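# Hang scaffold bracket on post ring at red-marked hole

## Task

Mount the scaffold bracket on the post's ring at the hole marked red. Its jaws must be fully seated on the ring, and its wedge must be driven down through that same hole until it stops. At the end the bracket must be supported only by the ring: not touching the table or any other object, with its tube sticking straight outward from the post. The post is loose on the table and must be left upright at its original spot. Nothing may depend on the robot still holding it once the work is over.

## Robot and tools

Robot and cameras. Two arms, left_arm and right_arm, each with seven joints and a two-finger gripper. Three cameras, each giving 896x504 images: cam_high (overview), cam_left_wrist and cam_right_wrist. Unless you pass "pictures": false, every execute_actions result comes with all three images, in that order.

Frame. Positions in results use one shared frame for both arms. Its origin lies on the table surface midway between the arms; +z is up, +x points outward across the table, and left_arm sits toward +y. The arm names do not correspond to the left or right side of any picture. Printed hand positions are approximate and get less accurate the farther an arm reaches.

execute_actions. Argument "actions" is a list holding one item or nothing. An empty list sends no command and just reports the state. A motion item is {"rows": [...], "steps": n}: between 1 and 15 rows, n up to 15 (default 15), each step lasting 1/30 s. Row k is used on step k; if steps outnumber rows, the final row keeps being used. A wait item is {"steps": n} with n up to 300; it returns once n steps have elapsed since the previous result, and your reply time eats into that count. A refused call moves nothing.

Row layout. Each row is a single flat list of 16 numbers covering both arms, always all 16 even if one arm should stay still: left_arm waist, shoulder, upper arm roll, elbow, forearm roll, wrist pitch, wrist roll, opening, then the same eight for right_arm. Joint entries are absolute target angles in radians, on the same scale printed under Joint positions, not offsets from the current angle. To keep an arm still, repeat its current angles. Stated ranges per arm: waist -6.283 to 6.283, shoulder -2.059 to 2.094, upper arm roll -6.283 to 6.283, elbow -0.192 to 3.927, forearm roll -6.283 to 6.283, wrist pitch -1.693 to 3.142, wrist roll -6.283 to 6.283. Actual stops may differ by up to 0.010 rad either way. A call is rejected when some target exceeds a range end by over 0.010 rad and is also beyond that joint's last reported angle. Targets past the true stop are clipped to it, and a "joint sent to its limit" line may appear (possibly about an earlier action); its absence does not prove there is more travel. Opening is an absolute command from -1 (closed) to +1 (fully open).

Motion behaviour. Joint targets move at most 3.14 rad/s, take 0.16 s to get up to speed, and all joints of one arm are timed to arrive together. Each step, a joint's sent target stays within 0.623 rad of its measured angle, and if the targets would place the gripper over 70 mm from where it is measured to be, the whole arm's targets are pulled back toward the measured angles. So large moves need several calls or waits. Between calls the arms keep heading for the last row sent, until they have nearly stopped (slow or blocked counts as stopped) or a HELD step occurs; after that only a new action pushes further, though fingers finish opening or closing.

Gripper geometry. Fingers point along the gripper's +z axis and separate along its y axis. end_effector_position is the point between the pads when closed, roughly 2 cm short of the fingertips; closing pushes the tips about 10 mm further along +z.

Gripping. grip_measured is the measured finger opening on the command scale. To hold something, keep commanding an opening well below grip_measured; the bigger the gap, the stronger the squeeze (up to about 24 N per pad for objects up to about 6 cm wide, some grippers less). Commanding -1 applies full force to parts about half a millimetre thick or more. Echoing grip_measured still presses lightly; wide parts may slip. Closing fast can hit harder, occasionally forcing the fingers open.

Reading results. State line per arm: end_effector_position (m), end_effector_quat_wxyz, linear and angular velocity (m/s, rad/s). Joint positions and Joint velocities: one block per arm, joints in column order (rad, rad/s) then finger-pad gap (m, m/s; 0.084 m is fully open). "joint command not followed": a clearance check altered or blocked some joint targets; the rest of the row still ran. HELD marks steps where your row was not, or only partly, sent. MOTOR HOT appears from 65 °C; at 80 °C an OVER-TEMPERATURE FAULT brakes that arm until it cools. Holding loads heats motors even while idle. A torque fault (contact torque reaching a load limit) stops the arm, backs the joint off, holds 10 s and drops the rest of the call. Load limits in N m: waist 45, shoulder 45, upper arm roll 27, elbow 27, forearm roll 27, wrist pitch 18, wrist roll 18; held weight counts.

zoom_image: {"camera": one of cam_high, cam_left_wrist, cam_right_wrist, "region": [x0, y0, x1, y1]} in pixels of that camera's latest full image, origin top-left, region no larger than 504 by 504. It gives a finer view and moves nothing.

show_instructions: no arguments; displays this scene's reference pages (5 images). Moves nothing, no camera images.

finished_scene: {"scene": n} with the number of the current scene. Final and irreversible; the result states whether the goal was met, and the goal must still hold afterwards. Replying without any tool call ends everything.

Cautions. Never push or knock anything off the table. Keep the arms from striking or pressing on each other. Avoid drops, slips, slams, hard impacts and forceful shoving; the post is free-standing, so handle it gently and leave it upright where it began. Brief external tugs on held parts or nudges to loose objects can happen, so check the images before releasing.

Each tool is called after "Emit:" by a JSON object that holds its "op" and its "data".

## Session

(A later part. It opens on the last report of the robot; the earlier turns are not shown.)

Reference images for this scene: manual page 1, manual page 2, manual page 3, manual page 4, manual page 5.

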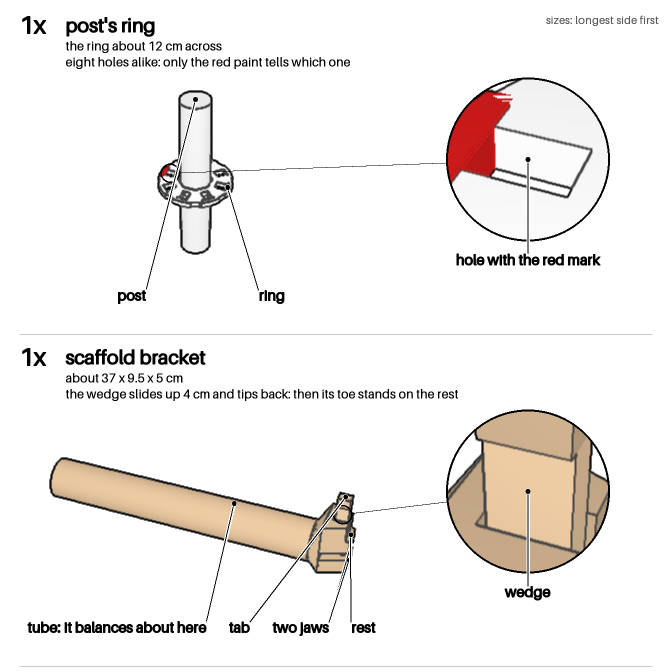

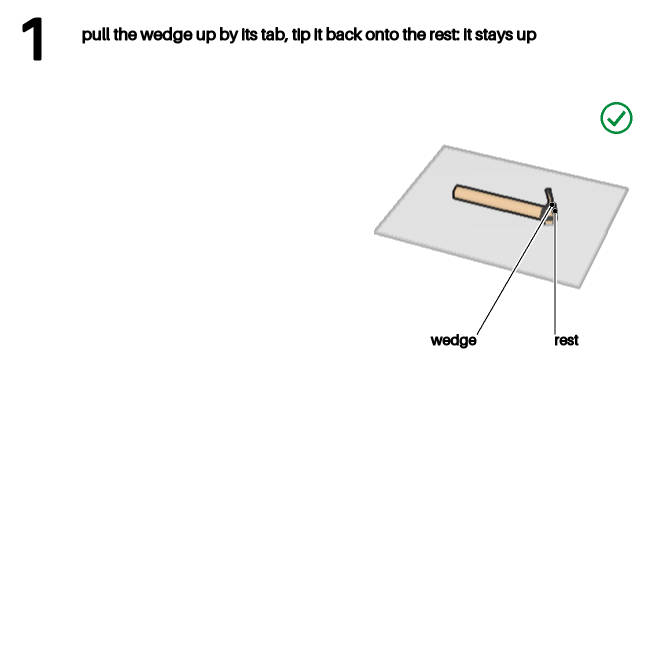

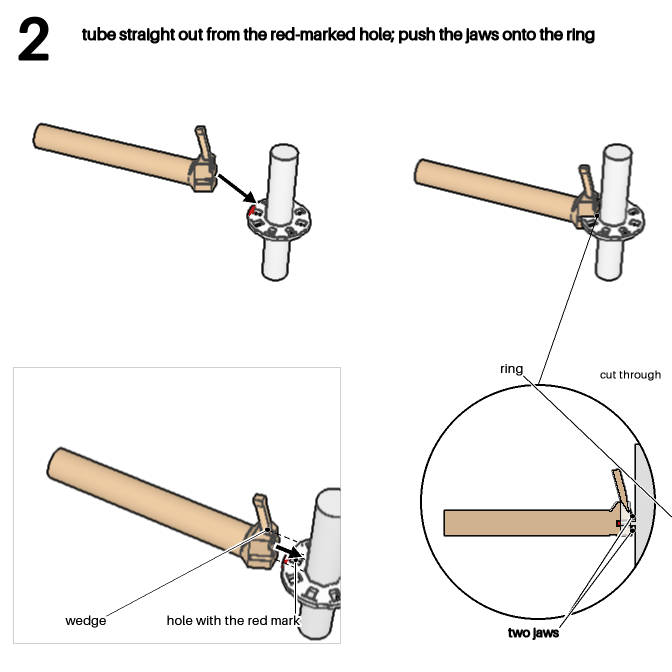

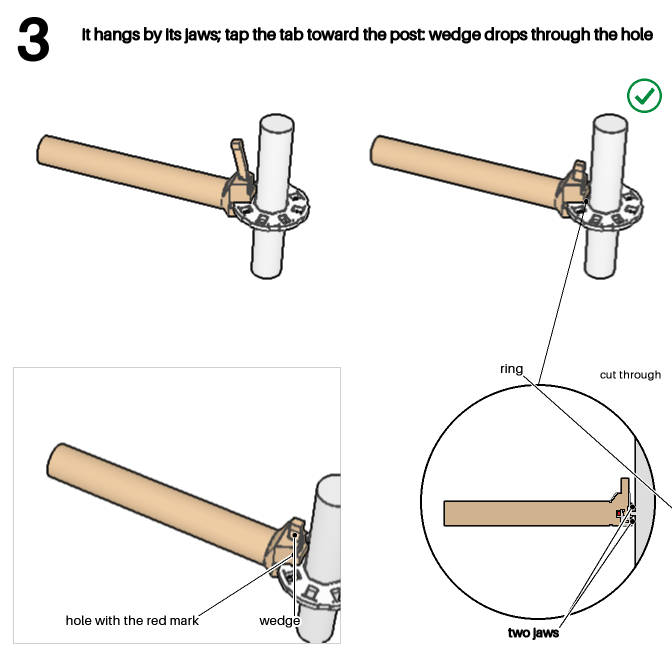

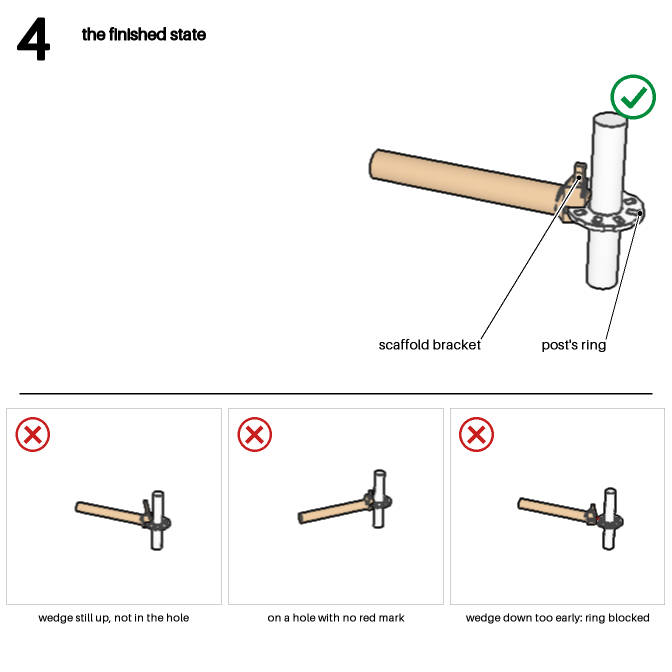

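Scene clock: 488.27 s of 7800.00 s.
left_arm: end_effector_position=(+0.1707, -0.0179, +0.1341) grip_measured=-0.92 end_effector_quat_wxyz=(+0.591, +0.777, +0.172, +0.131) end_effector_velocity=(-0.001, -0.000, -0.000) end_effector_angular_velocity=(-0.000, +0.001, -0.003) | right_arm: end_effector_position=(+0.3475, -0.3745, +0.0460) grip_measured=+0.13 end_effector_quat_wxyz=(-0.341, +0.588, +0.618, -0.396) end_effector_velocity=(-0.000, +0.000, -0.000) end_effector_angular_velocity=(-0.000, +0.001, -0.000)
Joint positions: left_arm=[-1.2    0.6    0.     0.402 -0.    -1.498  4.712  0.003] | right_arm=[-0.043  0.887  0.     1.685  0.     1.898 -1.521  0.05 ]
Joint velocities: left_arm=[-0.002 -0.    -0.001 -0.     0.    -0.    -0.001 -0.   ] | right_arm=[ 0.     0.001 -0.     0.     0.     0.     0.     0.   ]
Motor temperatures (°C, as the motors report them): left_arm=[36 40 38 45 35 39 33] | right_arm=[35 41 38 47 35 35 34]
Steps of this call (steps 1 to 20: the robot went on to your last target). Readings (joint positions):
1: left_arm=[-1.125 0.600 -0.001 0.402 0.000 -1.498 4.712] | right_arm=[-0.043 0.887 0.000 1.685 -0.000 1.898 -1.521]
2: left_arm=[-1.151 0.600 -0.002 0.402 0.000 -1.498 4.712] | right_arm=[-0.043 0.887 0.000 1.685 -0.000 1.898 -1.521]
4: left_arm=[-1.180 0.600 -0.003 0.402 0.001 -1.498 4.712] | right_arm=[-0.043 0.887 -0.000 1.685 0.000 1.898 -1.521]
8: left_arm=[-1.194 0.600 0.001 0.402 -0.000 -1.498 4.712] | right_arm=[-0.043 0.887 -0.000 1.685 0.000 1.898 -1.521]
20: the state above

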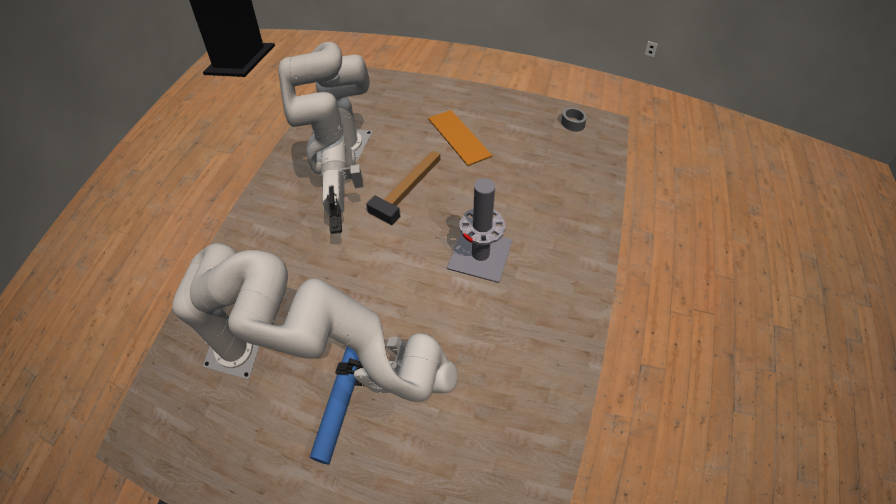

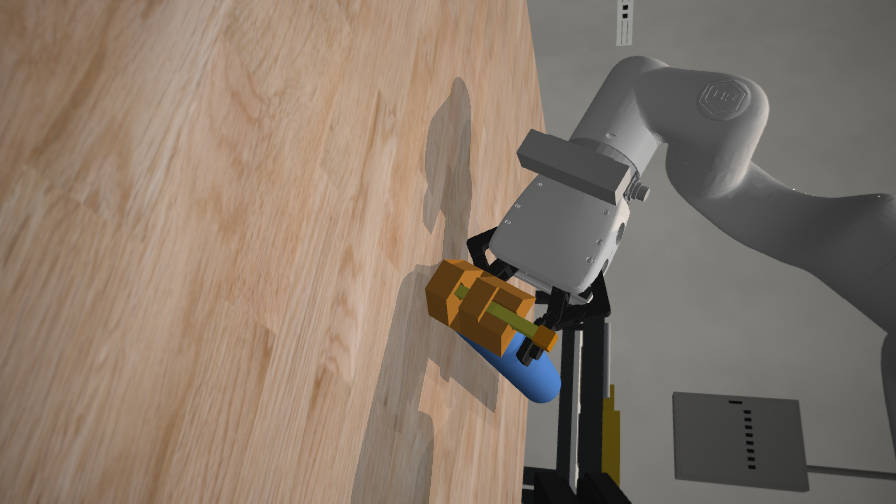

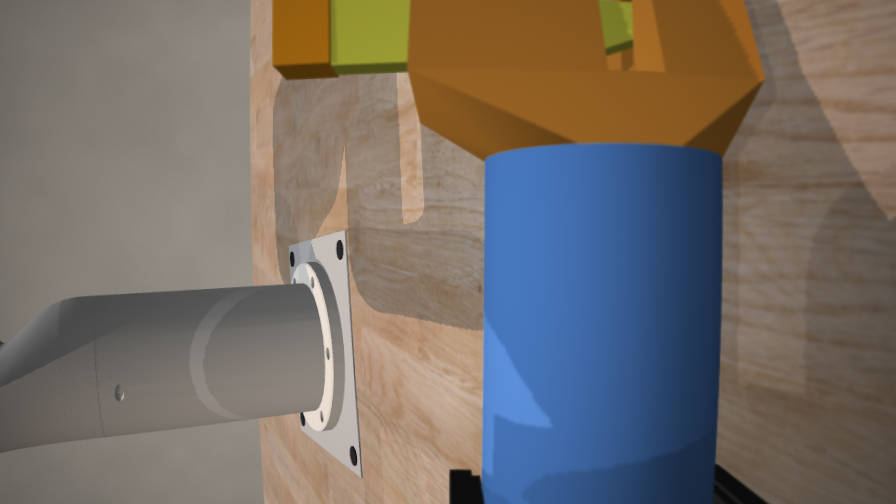

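Emit:
{"op": "execute_actions", "data": {"actions": [{"rows": [
[-1.2,0.6,0,0.4018,0,-1.4982,4.712,-0.9,-0.0426,0.8877,0,1.6855,0,1.8978,-1.5208,-1],
[-1.2,0.6,0,0.4018,0,-1.4982,4.712,-0.9,-0.0426,0.8883,0,1.6856,0,1.8973,-1.5208,-1],
[-1.2,0.6,0,0.4018,0,-1.4982,4.712,-0.9,-0.0426,0.8889,0,1.6858,0,1.8969,-1.5208,-1],
[-1.2,0.6,0,0.4018,0,-1.4982,4.712,-0.9,-0.0426,0.8895,0,1.6859,0,1.8964,-1.5208,-1],
[-1.2,0.6,0,0.4018,0,-1.4982,4.712,-0.9,-0.0426,0.8901,0,1.6860,0,1.8959,-1.5208,-1],
[-1.2,0.6,0,0.4018,0,-1.4982,4.712,-0.9,-0.0426,0.8907,0,1.6861,0,1.8954,-1.5208,-1],
[-1.2,0.6,0,0.4018,0,-1.4982,4.712,-0.9,-0.0426,0.8913,0,1.6862,0,1.8949,-1.5208,-1],
[-1.2,0.6,0,0.4018,0,-1.4982,4.712,-0.9,-0.0426,0.8919,0,1.6864,0,1.8945,-1.5208,-1],
[-1.2,0.6,0,0.4018,0,-1.4982,4.712,-0.9,-0.0426,0.8925,0,1.6865,0,1.8940,-1.5208,-1],
[-1.2,0.6,0,0.4018,0,-1.4982,4.712,-0.9,-0.0426,0.8931,0,1.6866,0,1.8935,-1.5208,-1]
], "steps": 15}]}}

Emit:
{"op": "zoom_image", "data": {"camera": "cam_left_wrist", "region": [400, 200, 560, 360]}}

Scene clock: 521.90 s of 7800.00 s.
left_arm: end_effector_position=(+0.1705, -0.0181, +0.1341) grip_measured=-0.92 end_effector_quat_wxyz=(+0.591, +0.777, +0.172, +0.130) end_effector_velocity=(+0.000, -0.000, +0.000) end_effector_angular_velocity=(-0.001, -0.000, +0.001) | right_arm: end_effector_position=(+0.3477, -0.3745, +0.0439) grip_measured=+0.13 end_effector_quat_wxyz=(-0.341, +0.588, +0.618, -0.396) end_effector_velocity=(+0.000, +0.000, -0.001) end_effector_angular_velocity=(+0.002, +0.000, -0.000)
Joint positions: left_arm=[-1.2    0.6    0.     0.402 -0.    -1.498  4.712  0.003] | right_arm=[-0.043  0.892 -0.     1.687  0.     1.895 -1.521  0.05 ]
Joint velocities: left_arm=[ 0.001  0.    -0.001  0.001 -0.    -0.     0.     0.   ] | right_arm=[ 0.     0.002  0.     0.001  0.001 -0.001 -0.001 -0.   ]
Motor temperatures (°C, as the motors report them): left_arm=[36 40 38 45 35 39 33] | right_arm=[35 42 38 47 35 35 34]
Steps of this call (steps 1 to 15: the robot went on to your last target; steps 16 to 90: nothing new was sent; then 30.13 s passed at rest; steps 91 to 105: all 15 steps of this action). Readings (joint positions):
91: left_arm=[-1.200 0.600 0.000 0.402 0.000 -1.498 4.712] | right_arm=[-0.043 0.887 -0.000 1.685 0.000 1.898 -1.521]
92: left_arm=[-1.200 0.600 -0.000 0.402 0.000 -1.498 4.712] | right_arm=[-0.043 0.887 -0.000 1.685 0.000 1.898 -1.521]
94: left_arm=[-1.200 0.600 0.000 0.402 -0.000 -1.498 4.712] | right_arm=[-0.043 0.888 -0.000 1.686 0.000 1.898 -1.521]
98: left_arm=[-1.200 0.600 0.000 0.402 0.000 -1.498 4.712] | right_arm=[-0.043 0.890 -0.000 1.686 -0.000 1.896 -1.521]
105: the state above

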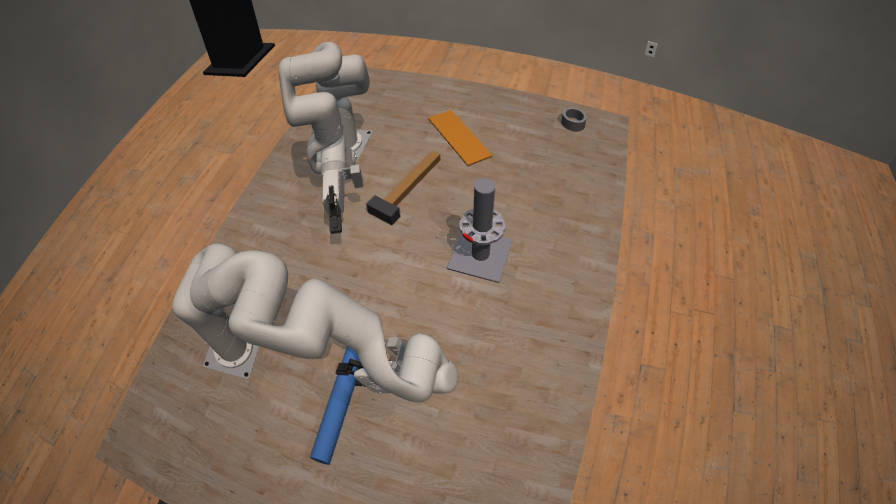

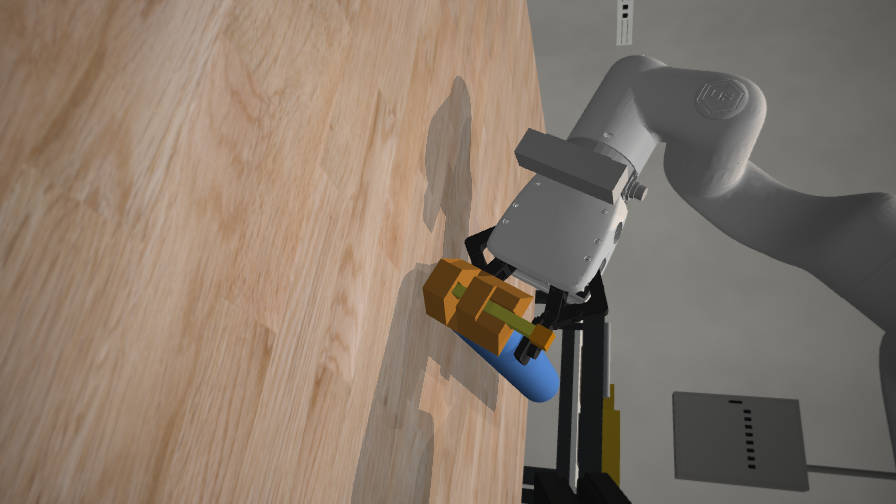

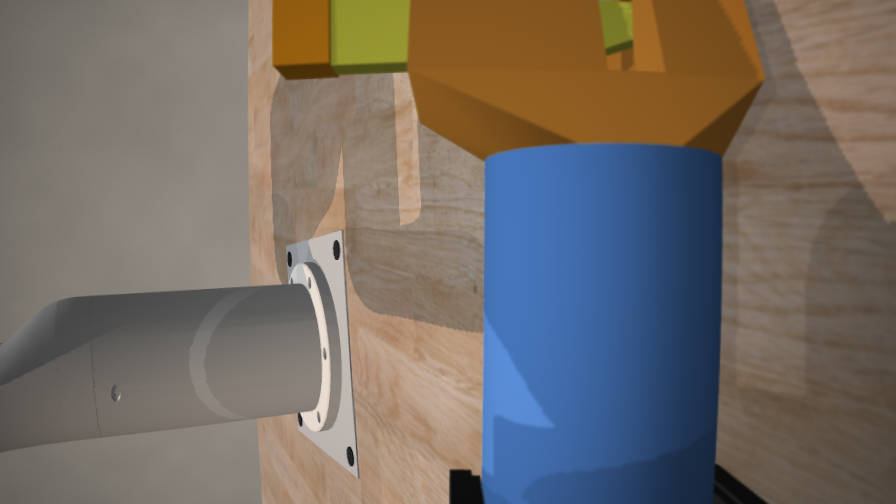

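Region (400, 200, 560, 360) of cam_left_wrist's 896x504 image, scaled by 3.150, with more detail than that image has.

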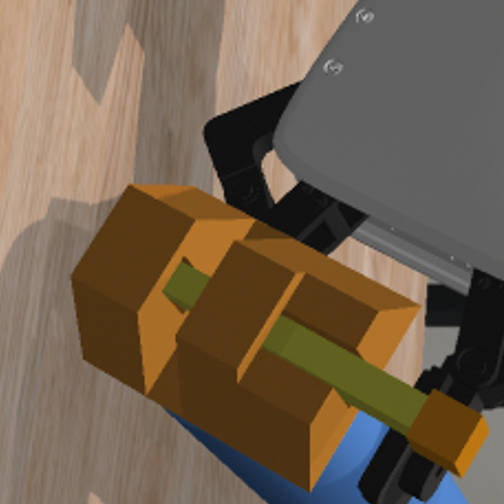

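Emit:
{"op": "execute_actions", "data": {"actions": []}}

Scene clock: 545.00 s of 7800.00 s.
left_arm: end_effector_position=(+0.1705, -0.0181, +0.1341) grip_measured=-0.92 end_effector_quat_wxyz=(+0.591, +0.777, +0.172, +0.130) end_effector_velocity=(+0.000, +0.000, -0.000) end_effector_angular_velocity=(+0.001, +0.000, +0.001) | right_arm: end_effector_position=(+0.3475, -0.3745, +0.0431) grip_measured=+0.12 end_effector_quat_wxyz=(-0.341, +0.588, +0.618, -0.396) end_effector_velocity=(-0.000, +0.000, -0.000) end_effector_angular_velocity=(-0.000, +0.001, -0.000)
Joint positions: left_arm=[-1.2    0.6    0.     0.402  0.    -1.498  4.712  0.003] | right_arm=[-0.043  0.893 -0.     1.687 -0.     1.894 -1.521  0.049]
Joint velocities: left_arm=[ 0.001  0.     0.001 -0.001  0.001  0.    -0.    -0.   ] | right_arm=[-0.     0.001  0.    -0.     0.    -0.     0.001 -0.   ]
Motor temperatures (°C, as the motors report them): left_arm=[36 40 38 45 35 39 33] | right_arm=[35 41 38 46 35 34 34]
Steps of this call (steps 1 to 15: the robot went on to your last target; steps 16 to 90: nothing new was sent; then 20.10 s passed at rest). Readings (joint positions):
1: left_arm=[-1.200 0.600 0.000 0.402 0.000 -1.498 4.712] | right_arm=[-0.043 0.892 -0.000 1.687 0.000 1.895 -1.521]
2: left_arm=[-1.200 0.600 -0.000 0.402 0.000 -1.498 4.712] | right_arm=[-0.043 0.892 -0.000 1.687 -0.000 1.895 -1.521]
4: left_arm=[-1.200 0.600 -0.000 0.402 0.000 -1.498 4.712] | right_arm=[-0.043 0.892 -0.000 1.687 0.000 1.895 -1.521]
8: left_arm=[-1.200 0.600 -0.000 0.402 0.000 -1.498 4.712] | right_arm=[-0.043 0.892 -0.000 1.687 -0.000 1.895 -1.521]
90: the state above
All arms were judged still, so your last target was given up. Only a new action makes them travel on or press farther. Fingers that are still opening or closing keep moving.

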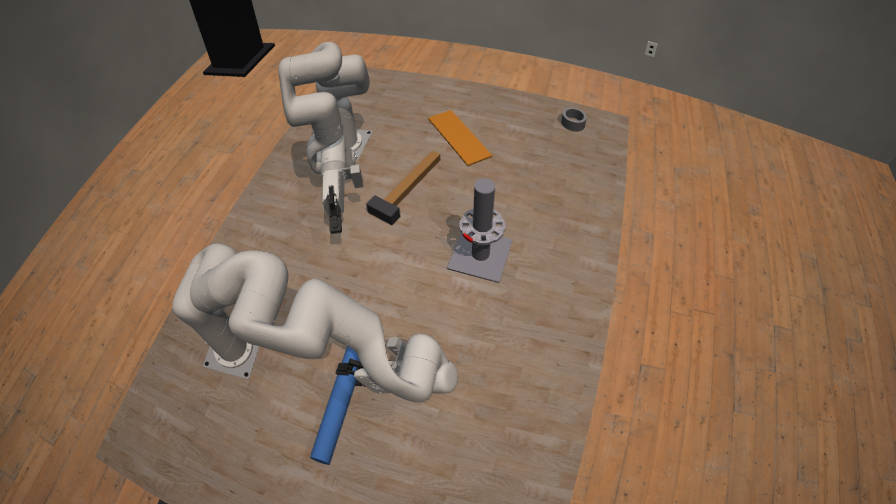

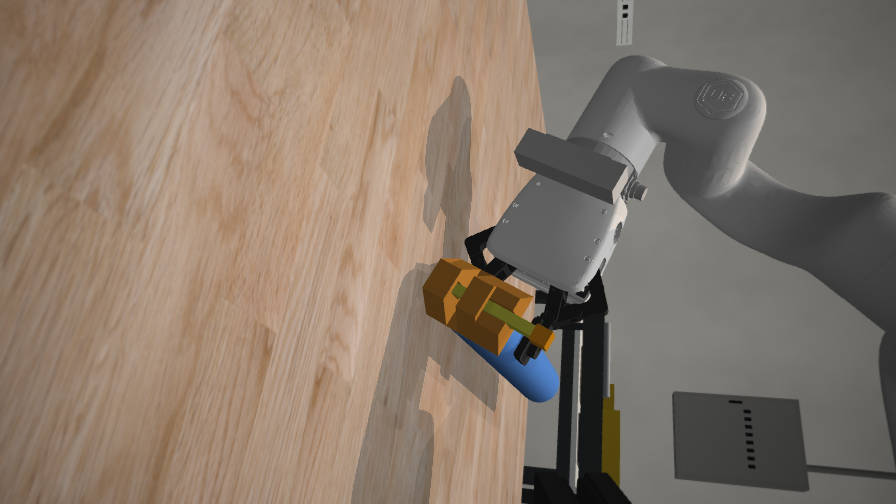

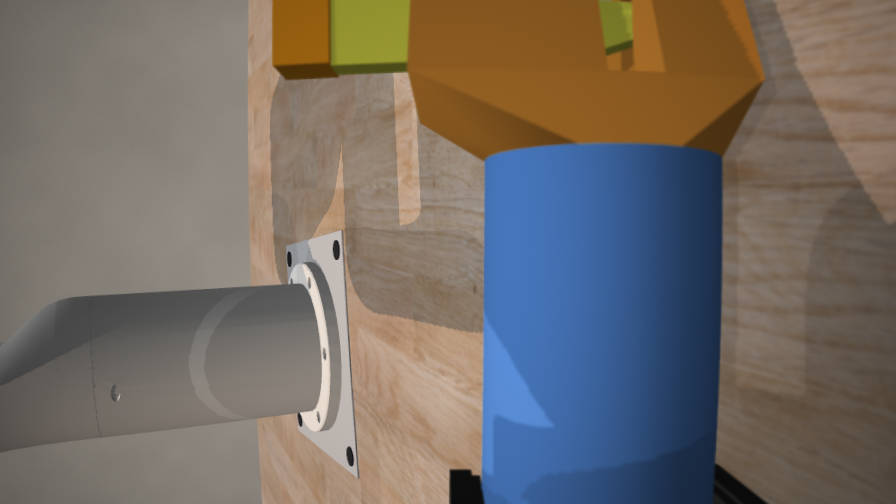

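Emit:
{"op": "show_instructions", "data": {}}

Emit:
{"op": "zoom_image", "data": {"camera": "cam_left_wrist", "region": [380, 200, 660, 430]}}

Reference images for this scene: manual page 1, manual page 2, manual page 3, manual page 4, manual page 5.

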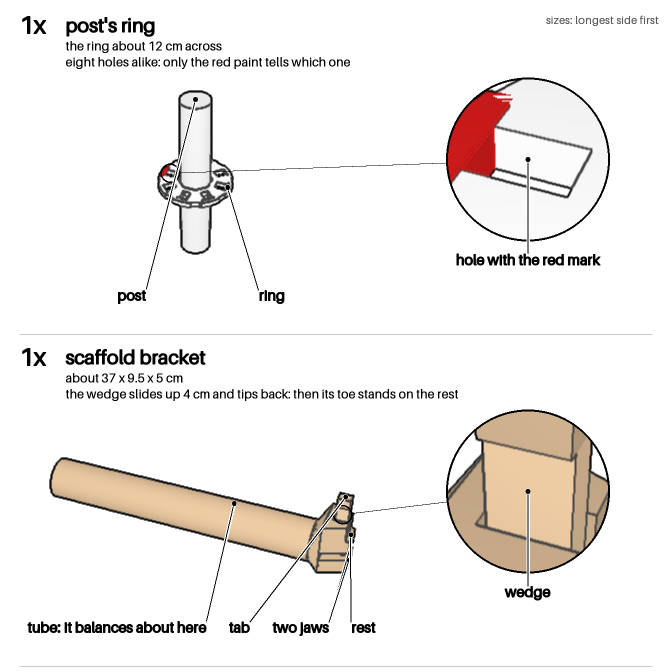

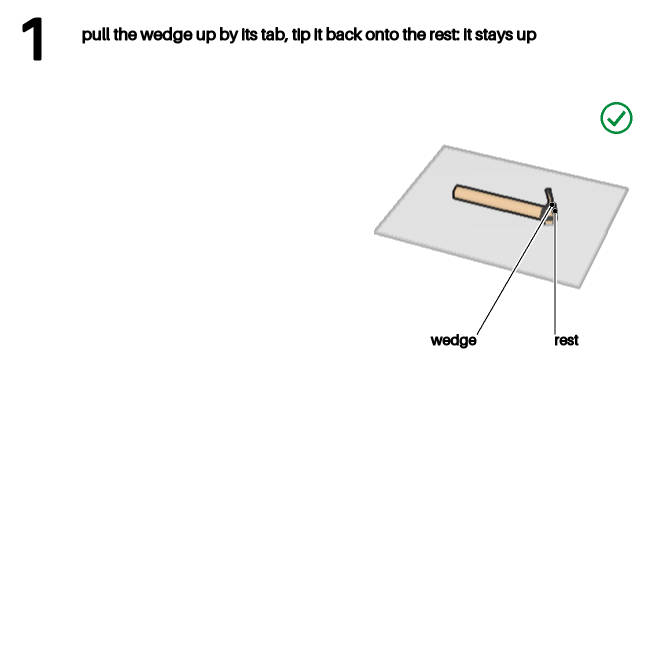

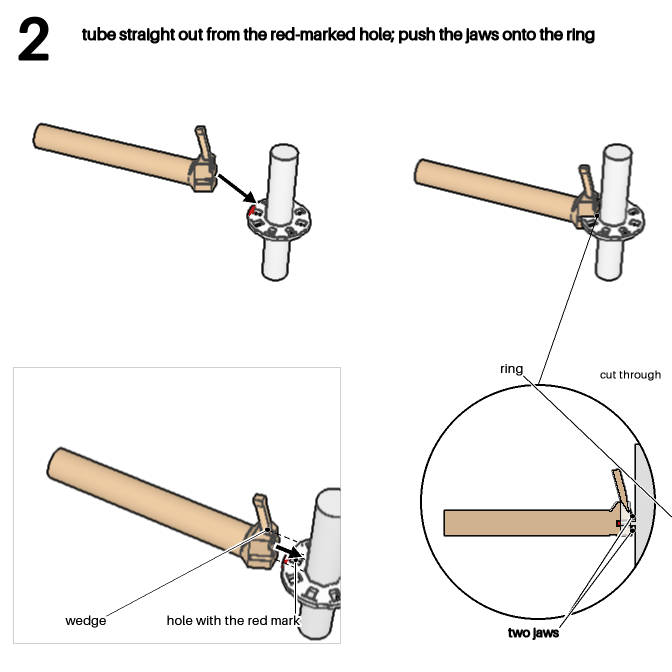

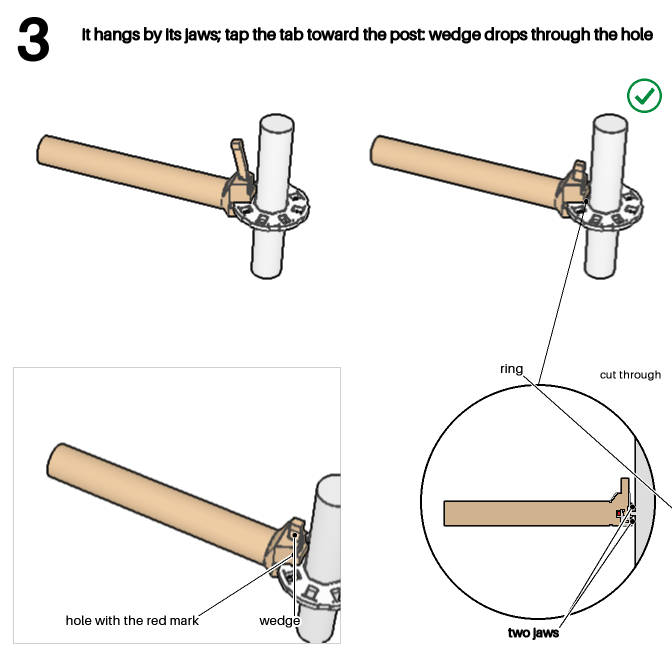

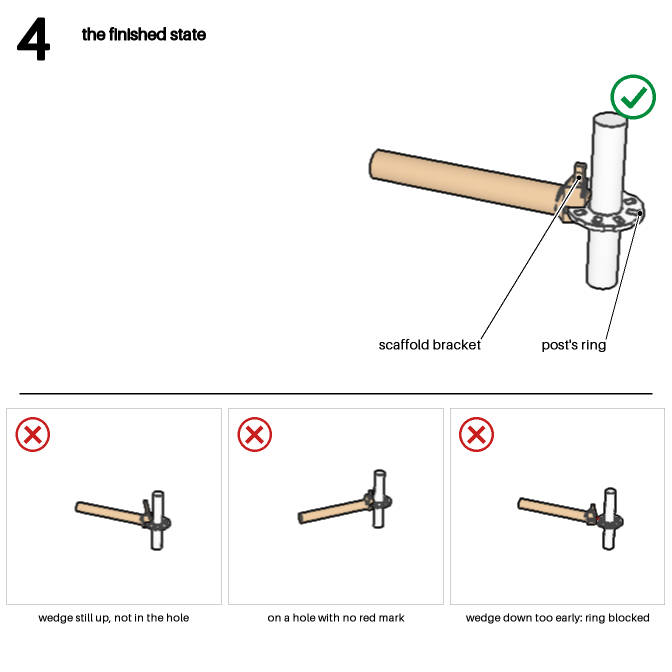

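Region (380, 200, 660, 430) of cam_left_wrist's 896x504 image, scaled by 1.800, with more detail than that image has; it fills the top 414 rows of this view, and the rest is white.

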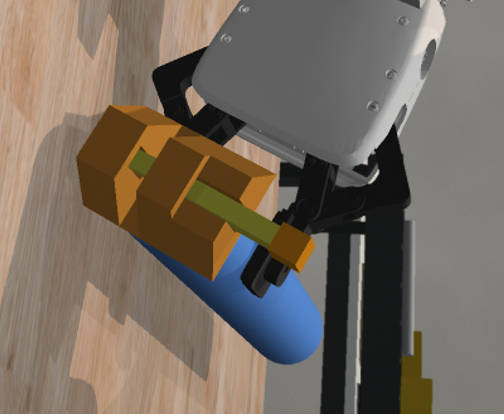

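Emit:
{"op": "execute_actions", "data": {"actions": [{"rows": [[-1.2,0.6,0,0.4018,0,-1.4982,4.712,-0.9,-0.0426,0.8931,0,1.6866,0,1.8935,-1.5208,0.0],[-1.2,0.6,0,0.4018,0,-1.4982,4.712,-0.9,-0.0426,0.8931,0,1.6866,0,1.8935,-1.5208,0.1],[-1.2,0.6,0,0.4018,0,-1.4982,4.712,-0.9,-0.0426,0.8931,0,1.6866,0,1.8935,-1.5208,0.14],[-1.2,0.6,0,0.4018,0,-1.4982,4.712,-0.9,-0.0426,0.8931,0,1.6866,0,1.8935,-1.5208,0.17],[-1.2,0.6,0,0.4018,0,-1.4982,4.712,-0.9,-0.0426,0.8931,0,1.6866,0,1.8935,-1.5208,0.19],[-1.2,0.6,0,0.4018,0,-1.4982,4.712,-0.9,-0.0426,0.8931,0,1.6866,0,1.8935,-1.5208,0.21],[-1.2,0.6,0,0.4018,0,-1.4982,4.712,-0.9,-0.0426,0.8931,0,1.6866,0,1.8935,-1.5208,0.23],[-1.2,0.6,0,0.4018,0,-1.4982,4.712,-0.9,-0.0426,0.8931,0,1.6866,0,1.8935,-1.5208,0.25],[-1.2,0.6,0,0.4018,0,-1.4982,4.712,-0.9,-0.0426,0.8931,0,1.6866,0,1.8935,-1.5208,0.27],[-1.2,0.6,0,0.4018,0,-1.4982,4.712,-0.9,-0.0426,0.8931,0,1.6866,0,1.8935,-1.5208,0.29],[-1.2,0.6,0,0.4018,0,-1.4982,4.712,-0.9,-0.0426,0.8931,0,1.6866,0,1.8935,-1.5208,0.30]], "steps": 15}], "pictures": false}}

Emit:
{"op": "execute_actions", "data": {"actions": [{"rows": [[-1.2,0.6,0,0.4018,0,-1.4982,4.712,-0.9,-0.0426,0.8936,0,1.6876,0,1.8940,-1.5208,0.3],[-1.2,0.6,0,0.4018,0,-1.4982,4.712,-0.9,-0.0426,0.8951,0,1.6907,0,1.8956,-1.5208,0.3],[-1.2,0.6,0,0.4018,0,-1.4982,4.712,-0.9,-0.0426,0.8976,0,1.6957,0,1.8981,-1.5208,0.3],[-1.2,0.6,0,0.4018,0,-1.4982,4.712,-0.9,-0.0426,0.9010,0,1.7024,0,1.9014,-1.5208,0.3],[-1.2,0.6,0,0.4018,0,-1.4982,4.712,-0.9,-0.0426,0.9050,0,1.7105,0,1.9055,-1.5208,0.3],[-1.2,0.6,0,0.4018,0,-1.4982,4.712,-0.9,-0.0426,0.9095,0,1.7196,0,1.9101,-1.5208,0.3],[-1.2,0.6,0,0.4018,0,-1.4982,4.712,-0.9,-0.0426,0.9143,0,1.7293,0,1.9150,-1.5208,0.3],[-1.2,0.6,0,0.4018,0,-1.4982,4.712,-0.9,-0.0426,0.9193,0,1.7393,0,1.9200,-1.5208,0.3],[-1.2,0.6,0,0.4018,0,-1.4982,4.712,-0.9,-0.0426,0.9242,0,1.7490,0,1.9249,-1.5208,0.3],[-1.2,0.6,0,0.4018,0,-1.4982,4.712,-0.9,-0.0426,0.9287,0,1.7582,0,1.9295,-1.5208,0.3],[-1.2,0.6,0,0.4018,0,-1.4982,4.712,-0.9,-0.0426,0.9327,0,1.7662,0,1.9335,-1.5208,0.3],[-1.2,0.6,0,0.4018,0,-1.4982,4.712,-0.9,-0.0426,0.9360,0,1.7729,0,1.9369,-1.5208,0.3],[-1.2,0.6,0,0.4018,0,-1.4982,4.712,-0.9,-0.0426,0.9385,0,1.7779,0,1.9394,-1.5208,0.3],[-1.2,0.6,0,0.4018,0,-1.4982,4.712,-0.9,-0.0426,0.9400,0,1.7810,0,1.9410,-1.5208,0.3],[-1.2,0.6,0,0.4018,0,-1.4982,4.712,-0.9,-0.0426,0.9406,0,1.7820,0,1.9415,-1.5208,0.3]], "steps": 15}]}}

Scene clock: 624.30 s of 7800.00 s.
left_arm: end_effector_position=(+0.1705, -0.0181, +0.1341) grip_measured=-0.92 end_effector_quat_wxyz=(+0.591, +0.777, +0.172, +0.130) end_effector_velocity=(+0.000, -0.000, +0.000) end_effector_angular_velocity=(-0.000, +0.000, +0.000) | right_arm: end_effector_position=(+0.3475, -0.3745, +0.0440) grip_measured=+0.28 end_effector_quat_wxyz=(-0.341, +0.588, +0.617, -0.396) end_effector_velocity=(+0.002, +0.000, -0.001) end_effector_angular_velocity=(-0.001, -0.008, +0.001)
Joint positions: left_arm=[-1.2    0.6   -0.     0.402 -0.    -1.498  4.712  0.003] | right_arm=[-0.043  0.892  0.     1.687  0.     1.896 -1.521  0.056]
Joint velocities: left_arm=[ 0. -0. -0.  0. -0.  0. -0.  0.] | right_arm=[ 0.001  0.     0.     0.002 -0.001 -0.006  0.001 -0.   ]
Motor temperatures (°C, as the motors report them): left_arm=[36 40 38 45 35 39 33] | right_arm=[35 40 38 45 35 33 34]
Steps of this call (steps 1 to 90: nothing new was sent; then 75.80 s passed at rest; steps 91 to 105: all 15 steps of this action). Readings (joint positions):
91: left_arm=[-1.200 0.600 0.000 0.402 -0.000 -1.498 4.712] | right_arm=[-0.043 0.893 -0.000 1.687 -0.000 1.894 -1.521]
92: left_arm=[-1.200 0.600 -0.000 0.402 0.000 -1.498 4.712] | right_arm=[-0.043 0.893 -0.000 1.687 -0.000 1.894 -1.521]
94: left_arm=[-1.200 0.600 -0.000 0.402 -0.000 -1.498 4.712] | right_arm=[-0.043 0.893 0.000 1.686 0.000 1.894 -1.521]
98: left_arm=[-1.200 0.600 -0.000 0.402 0.000 -1.498 4.712] | right_arm=[-0.043 0.892 0.000 1.686 0.000 1.895 -1.521]
105: the state above

Scene clock: 624.80 s of 7800.00 s.
left_arm: end_effector_position=(+0.1705, -0.0181, +0.1341) grip_measured=-0.92 end_effector_quat_wxyz=(+0.591, +0.777, +0.172, +0.130) end_effector_velocity=(-0.000, -0.000, -0.000) end_effector_angular_velocity=(-0.000, +0.001, -0.000) | right_arm: end_effector_position=(+0.3600, -0.3733, +0.0442) grip_measured=+0.28 end_effector_quat_wxyz=(-0.341, +0.588, +0.617, -0.396) end_effector_velocity=(+0.025, +0.003, +0.000) end_effector_angular_velocity=(+0.001, -0.001, +0.000)
Joint positions: left_arm=[-1.2    0.6   -0.     0.402  0.    -1.498  4.712  0.003] | right_arm=[-0.043  0.934 -0.     1.767 -0.     1.934 -1.521  0.056]
Joint velocities: left_arm=[ 0.    -0.    -0.001 -0.    -0.    -0.    -0.001  0.   ] | right_arm=[ 0.001  0.086  0.001  0.164  0.001  0.076 -0.     0.   ]
Motor temperatures (°C, as the motors report them): left_arm=[36 40 38 45 35 39 33] | right_arm=[35 40 38 45 35 33 34]
Steps of this call (steps 1 to 15: all 15 steps of this action). Readings (joint positions):
1: left_arm=[-1.200 0.600 -0.000 0.402 0.000 -1.498 4.712] | right_arm=[-0.043 0.892 0.000 1.687 0.000 1.895 -1.521]
2: left_arm=[-1.200 0.600 -0.000 0.402 0.000 -1.498 4.712] | right_arm=[-0.043 0.892 0.000 1.687 0.000 1.895 -1.521]
4: left_arm=[-1.200 0.600 -0.000 0.402 0.000 -1.498 4.712] | right_arm=[-0.043 0.894 0.000 1.690 0.000 1.897 -1.521]
8: left_arm=[-1.200 0.600 -0.000 0.402 0.000 -1.498 4.712] | right_arm=[-0.043 0.905 -0.000 1.711 -0.000 1.907 -1.521]
15: the state above

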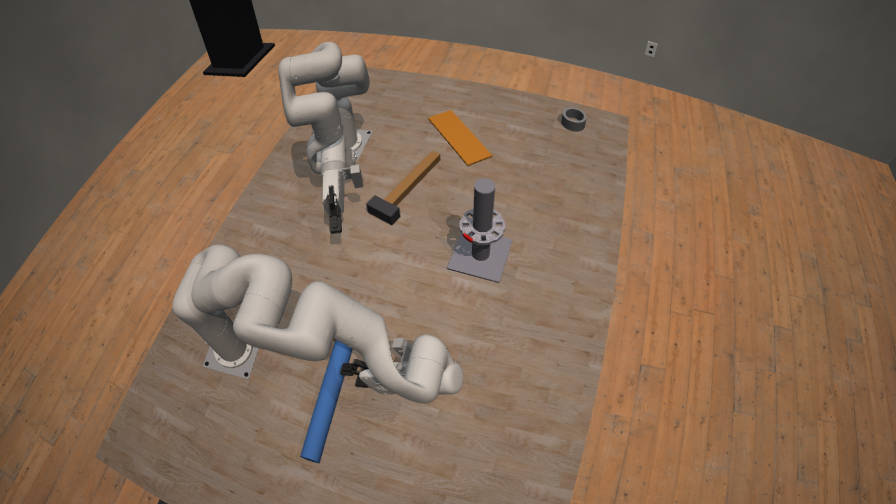

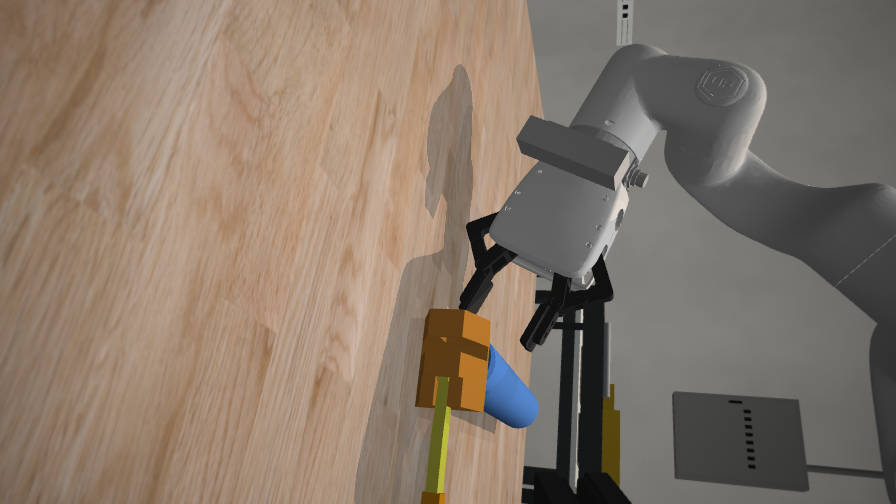

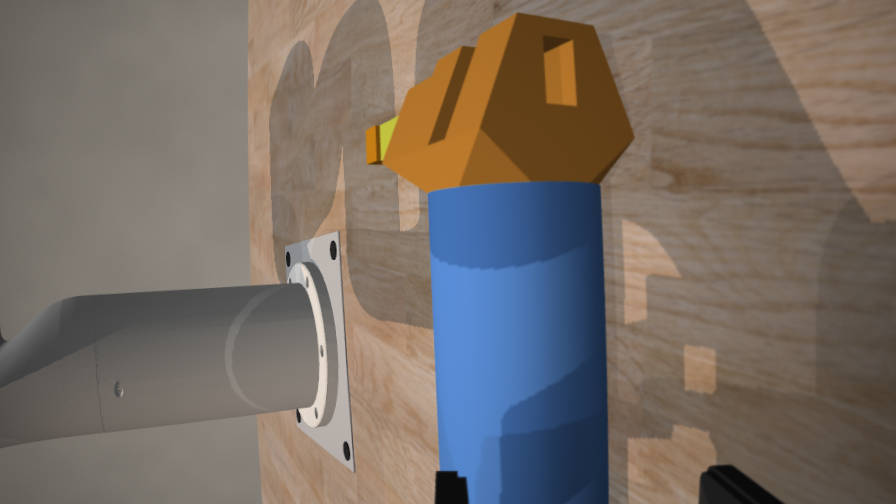

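Emit:
{"op": "execute_actions", "data": {"actions": [{"rows": [[-1.2,0.6,0,0.4018,0,-1.4982,4.712,-0.9,-0.0426,0.9369,0,1.7788,0,1.9390,-1.5208,0.3],[-1.2,0.6,0,0.4018,0,-1.4982,4.712,-0.9,-0.0426,0.9257,0,1.7694,0,1.9317,-1.5208,0.3],[-1.2,0.6,0,0.4018,0,-1.4982,4.712,-0.9,-0.0426,0.9073,0,1.7537,0,1.9196,-1.5208,0.3],[-1.2,0.6,0,0.4018,0,-1.4982,4.712,-0.9,-0.0426,0.8818,0,1.7321,0,1.9028,-1.5208,0.3],[-1.2,0.6,0,0.4018,0,-1.4982,4.712,-0.9,-0.0426,0.8495,0,1.7046,0,1.8815,-1.5208,0.3],[-1.2,0.6,0,0.4018,0,-1.4982,4.712,-0.9,-0.0426,0.8108,0,1.6717,0,1.8560,-1.5208,0.3],[-1.2,0.6,0,0.4018,0,-1.4982,4.712,-0.9,-0.0426,0.7660,0,1.6337,0,1.8265,-1.5208,0.3],[-1.2,0.6,0,0.4018,0,-1.4982,4.712,-0.9,-0.0426,0.7157,0,1.5909,0,1.7934,-1.5208,0.3],[-1.2,0.6,0,0.4018,0,-1.4982,4.712,-0.9,-0.0426,0.6604,0,1.5440,0,1.7570,-1.5208,0.3],[-1.2,0.6,0,0.4018,0,-1.4982,4.712,-0.9,-0.0426,0.6007,0,1.4933,0,1.7177,-1.5208,0.3],[-1.2,0.6,0,0.4018,0,-1.4982,4.712,-0.9,-0.0426,0.5373,0,1.4394,0,1.6759,-1.5208,0.3],[-1.2,0.6,0,0.4018,0,-1.4982,4.712,-0.9,-0.0426,0.4708,0,1.3830,0,1.6322,-1.5208,0.3],[-1.2,0.6,0,0.4018,0,-1.4982,4.712,-0.9,-0.0426,0.4021,0,1.3246,0,1.5869,-1.5208,0.3],[-1.2,0.6,0,0.4018,0,-1.4982,4.712,-0.9,-0.0426,0.3318,0,1.2649,0,1.5406,-1.5208,0.3],[-1.2,0.6,0,0.4018,0,-1.4982,4.712,-0.9,-0.0426,0.2608,0,1.2046,0,1.4938,-1.5208,0.3]], "steps": 15}], "pictures": false}}

Emit:
{"op": "execute_actions", "data": {"actions": [{"rows": [[-1.2,0.6,0,0.4018,0,-1.4982,4.712,-0.9,-0.0426,0.1897,0,1.1442,0,1.4470,-1.5208,0.3],[-1.2,0.6,0,0.4018,0,-1.4982,4.712,-0.9,-0.0426,0.1194,0,1.0845,0,1.4007,-1.5208,0.3],[-1.2,0.6,0,0.4018,0,-1.4982,4.712,-0.9,-0.0426,0.0507,0,1.0261,0,1.3555,-1.5208,0.3],[-1.2,0.6,0,0.4018,0,-1.4982,4.712,-0.9,-0.0426,-0.0157,0,0.9697,0,1.3117,-1.5208,0.3],[-1.2,0.6,0,0.4018,0,-1.4982,4.712,-0.9,-0.0426,-0.0791,0,0.9158,0,1.2700,-1.5208,0.3],[-1.2,0.6,0,0.4018,0,-1.4982,4.712,-0.9,-0.0426,-0.1388,0,0.8651,0,1.2307,-1.5208,0.3],[-1.2,0.6,0,0.4018,0,-1.4982,4.712,-0.9,-0.0426,-0.1941,0,0.8181,0,1.1943,-1.5208,0.3],[-1.2,0.6,0,0.4018,0,-1.4982,4.712,-0.9,-0.0426,-0.2444,0,0.7754,0,1.1611,-1.5208,0.3],[-1.2,0.6,0,0.4018,0,-1.4982,4.712,-0.9,-0.0426,-0.2892,0,0.7374,0,1.1316,-1.5208,0.3],[-1.2,0.6,0,0.4018,0,-1.4982,4.712,-0.9,-0.0426,-0.3280,0,0.7044,0,1.1061,-1.5208,0.3],[-1.2,0.6,0,0.4018,0,-1.4982,4.712,-0.9,-0.0426,-0.3603,0,0.6770,0,1.0848,-1.5208,0.3],[-1.2,0.6,0,0.4018,0,-1.4982,4.712,-0.9,-0.0426,-0.3858,0,0.6553,0,1.0680,-1.5208,0.3],[-1.2,0.6,0,0.4018,0,-1.4982,4.712,-0.9,-0.0426,-0.4042,0,0.6397,0,1.0559,-1.5208,0.3],[-1.2,0.6,0,0.4018,0,-1.4982,4.712,-0.9,-0.0426,-0.4153,0,0.6302,0,1.0486,-1.5208,0.3],[-1.2,0.6,0,0.4018,0,-1.4982,4.712,-0.9,-0.0426,-0.4191,0,0.6271,0,1.0461,-1.5208,0.3]], "steps": 15}], "pictures": false}}

Emit:
{"op": "execute_actions", "data": {"actions": [{"steps": 12}]}}

Scene clock: 688.80 s of 7800.00 s.
left_arm: end_effector_position=(+0.1705, -0.0181, +0.1341) grip_measured=-0.92 end_effector_quat_wxyz=(+0.591, +0.777, +0.172, +0.130) end_effector_velocity=(+0.000, +0.000, -0.000) end_effector_angular_velocity=(+0.001, -0.000, +0.001) | right_arm: end_effector_position=(+0.3685, -0.3724, +0.1058) grip_measured=+0.29 end_effector_quat_wxyz=(-0.249, +0.637, +0.670, -0.289) end_effector_velocity=(-0.017, -0.002, +0.259) end_effector_angular_velocity=(+0.139, -1.398, +0.000)
Joint positions: left_arm=[-1.2    0.6   -0.     0.402  0.    -1.498  4.712  0.003] | right_arm=[-0.043  0.55  -0.     1.452  0.     1.684 -1.521  0.056]
Joint velocities: left_arm=[ 0.     0.     0.    -0.001 -0.    -0.     0.    -0.   ] | right_arm=[ 0.    -1.734 -0.    -1.453 -0.    -1.124 -0.     0.   ]
Motor temperatures (°C, as the motors report them): left_arm=[36 40 38 45 35 39 33] | right_arm=[35 40 38 46 35 33 34]
Steps of this call (steps 1 to 30: the robot went on to your last target; steps 31 to 90: nothing new was sent; then 60.50 s passed at rest; steps 91 to 105: all 15 steps of this action). Readings (joint positions):
91: left_arm=[-1.200 0.600 -0.000 0.402 -0.000 -1.498 4.712] | right_arm=[-0.043 0.941 0.000 1.782 0.000 1.941 -1.521]
92: left_arm=[-1.200 0.600 -0.000 0.402 -0.000 -1.498 4.712] | right_arm=[-0.043 0.940 0.000 1.781 0.000 1.940 -1.521]
94: left_arm=[-1.200 0.600 -0.000 0.402 0.000 -1.498 4.712] | right_arm=[-0.043 0.932 0.000 1.771 0.000 1.933 -1.521]
98: left_arm=[-1.200 0.600 -0.000 0.402 0.000 -1.498 4.712] | right_arm=[-0.043 0.861 0.000 1.709 0.000 1.885 -1.521]
105: the state above

Scene clock: 689.30 s of 7800.00 s.
left_arm: end_effector_position=(+0.1705, -0.0181, +0.1341) grip_measured=-0.92 end_effector_quat_wxyz=(+0.591, +0.777, +0.172, +0.130) end_effector_velocity=(-0.000, -0.000, -0.000) end_effector_angular_velocity=(+0.001, -0.000, -0.001) | right_arm: end_effector_position=(+0.3234, -0.3769, +0.1962) grip_measured=+0.29 end_effector_quat_wxyz=(-0.023, +0.689, +0.724, -0.027) end_effector_velocity=(-0.072, -0.008, +0.046) end_effector_angular_velocity=(+0.078, -0.777, -0.001)
Joint positions: left_arm=[-1.2    0.6    0.     0.402 -0.    -1.498  4.712  0.003] | right_arm=[-0.043 -0.332 -0.     0.702 -0.     1.106 -1.521  0.056]
Joint velocities: left_arm=[-0.001  0.     0.    -0.     0.     0.     0.001 -0.   ] | right_arm=[-0.001 -0.979 -0.001 -0.84   0.    -0.642 -0.001  0.   ]
Motor temperatures (°C, as the motors report them): left_arm=[36 40 38 45 35 39 33] | right_arm=[35 40 38 46 35 33 34]
Steps of this call (steps 1 to 15: all 15 steps of this action). Readings (joint positions):
1: left_arm=[-1.200 0.600 -0.000 0.402 0.000 -1.498 4.712] | right_arm=[-0.043 0.491 -0.000 1.402 0.000 1.646 -1.521]
2: left_arm=[-1.200 0.600 0.000 0.402 -0.000 -1.498 4.712] | right_arm=[-0.043 0.429 -0.000 1.350 0.000 1.605 -1.521]
4: left_arm=[-1.200 0.600 0.000 0.402 0.000 -1.498 4.712] | right_arm=[-0.043 0.300 -0.000 1.241 0.000 1.521 -1.521]
8: left_arm=[-1.200 0.600 -0.000 0.402 0.000 -1.498 4.712] | right_arm=[-0.043 0.035 -0.000 1.016 0.000 1.347 -1.521]
15: the state above

Scene clock: 689.70 s of 7800.00 s.
left_arm: end_effector_position=(+0.1705, -0.0181, +0.1341) grip_measured=-0.92 end_effector_quat_wxyz=(+0.591, +0.777, +0.172, +0.130) end_effector_velocity=(+0.001, -0.000, +0.000) end_effector_angular_velocity=(-0.001, -0.002, +0.002) | right_arm: end_effector_position=(+0.3177, -0.3775, +0.1996) grip_measured=+0.29 end_effector_quat_wxyz=(-0.001, +0.689, +0.724, -0.001) end_effector_velocity=(-0.001, -0.000, +0.002) end_effector_angular_velocity=(+0.001, -0.015, +0.001)
Joint positions: left_arm=[-1.2    0.6   -0.     0.402  0.    -1.498  4.712  0.003] | right_arm=[-0.043 -0.416  0.     0.628 -0.     1.047 -1.521  0.056]
Joint velocities: left_arm=[ 0.     0.     0.001  0.002 -0.001  0.     0.001  0.   ] | right_arm=[-0.    -0.017 -0.    -0.01  -0.001 -0.007 -0.     0.   ]
Motor temperatures (°C, as the motors report them): left_arm=[36 40 38 45 35 39 33] | right_arm=[35 40 38 46 35 33 34]
Steps of this call (steps 1 to 12: the robot went on to your last target). Readings (joint positions):
1: left_arm=[-1.200 0.600 -0.000 0.402 0.000 -1.498 4.712] | right_arm=[-0.043 -0.360 -0.000 0.677 -0.000 1.087 -1.521]
2: left_arm=[-1.200 0.600 -0.000 0.402 -0.000 -1.498 4.712] | right_arm=[-0.043 -0.380 -0.000 0.661 -0.000 1.074 -1.521]
4: left_arm=[-1.200 0.600 -0.000 0.402 0.000 -1.498 4.712] | right_arm=[-0.043 -0.400 -0.000 0.643 -0.000 1.059 -1.521]
8: left_arm=[-1.200 0.600 0.000 0.402 0.000 -1.498 4.712] | right_arm=[-0.043 -0.412 0.000 0.631 -0.000 1.049 -1.521]
12: the state above

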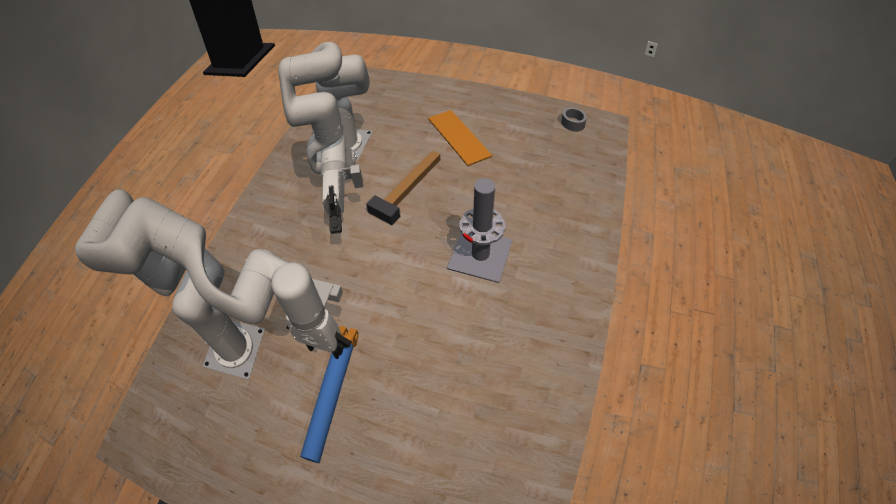

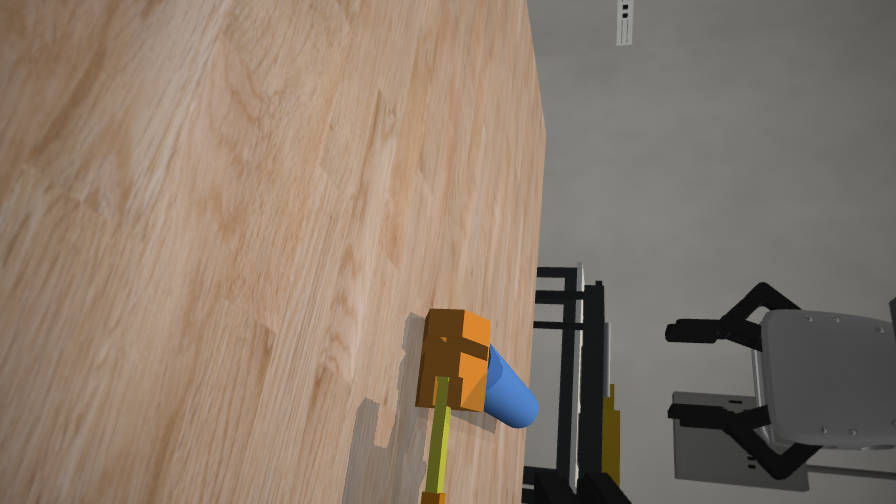

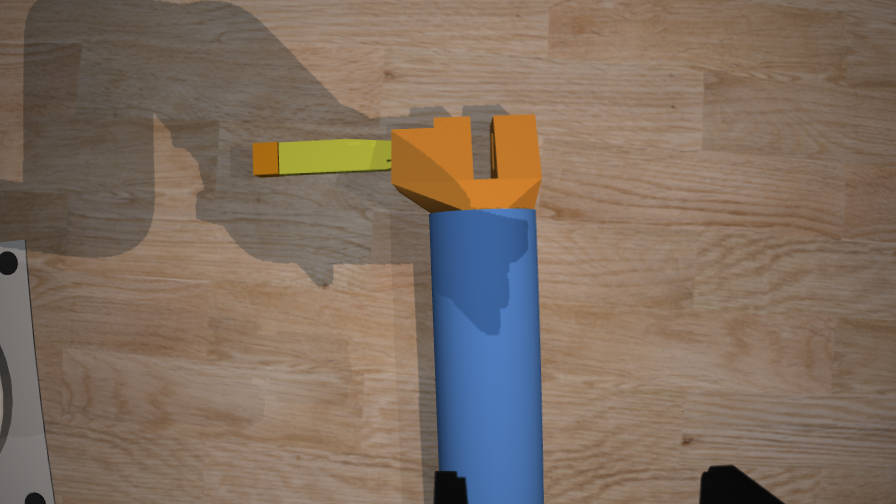

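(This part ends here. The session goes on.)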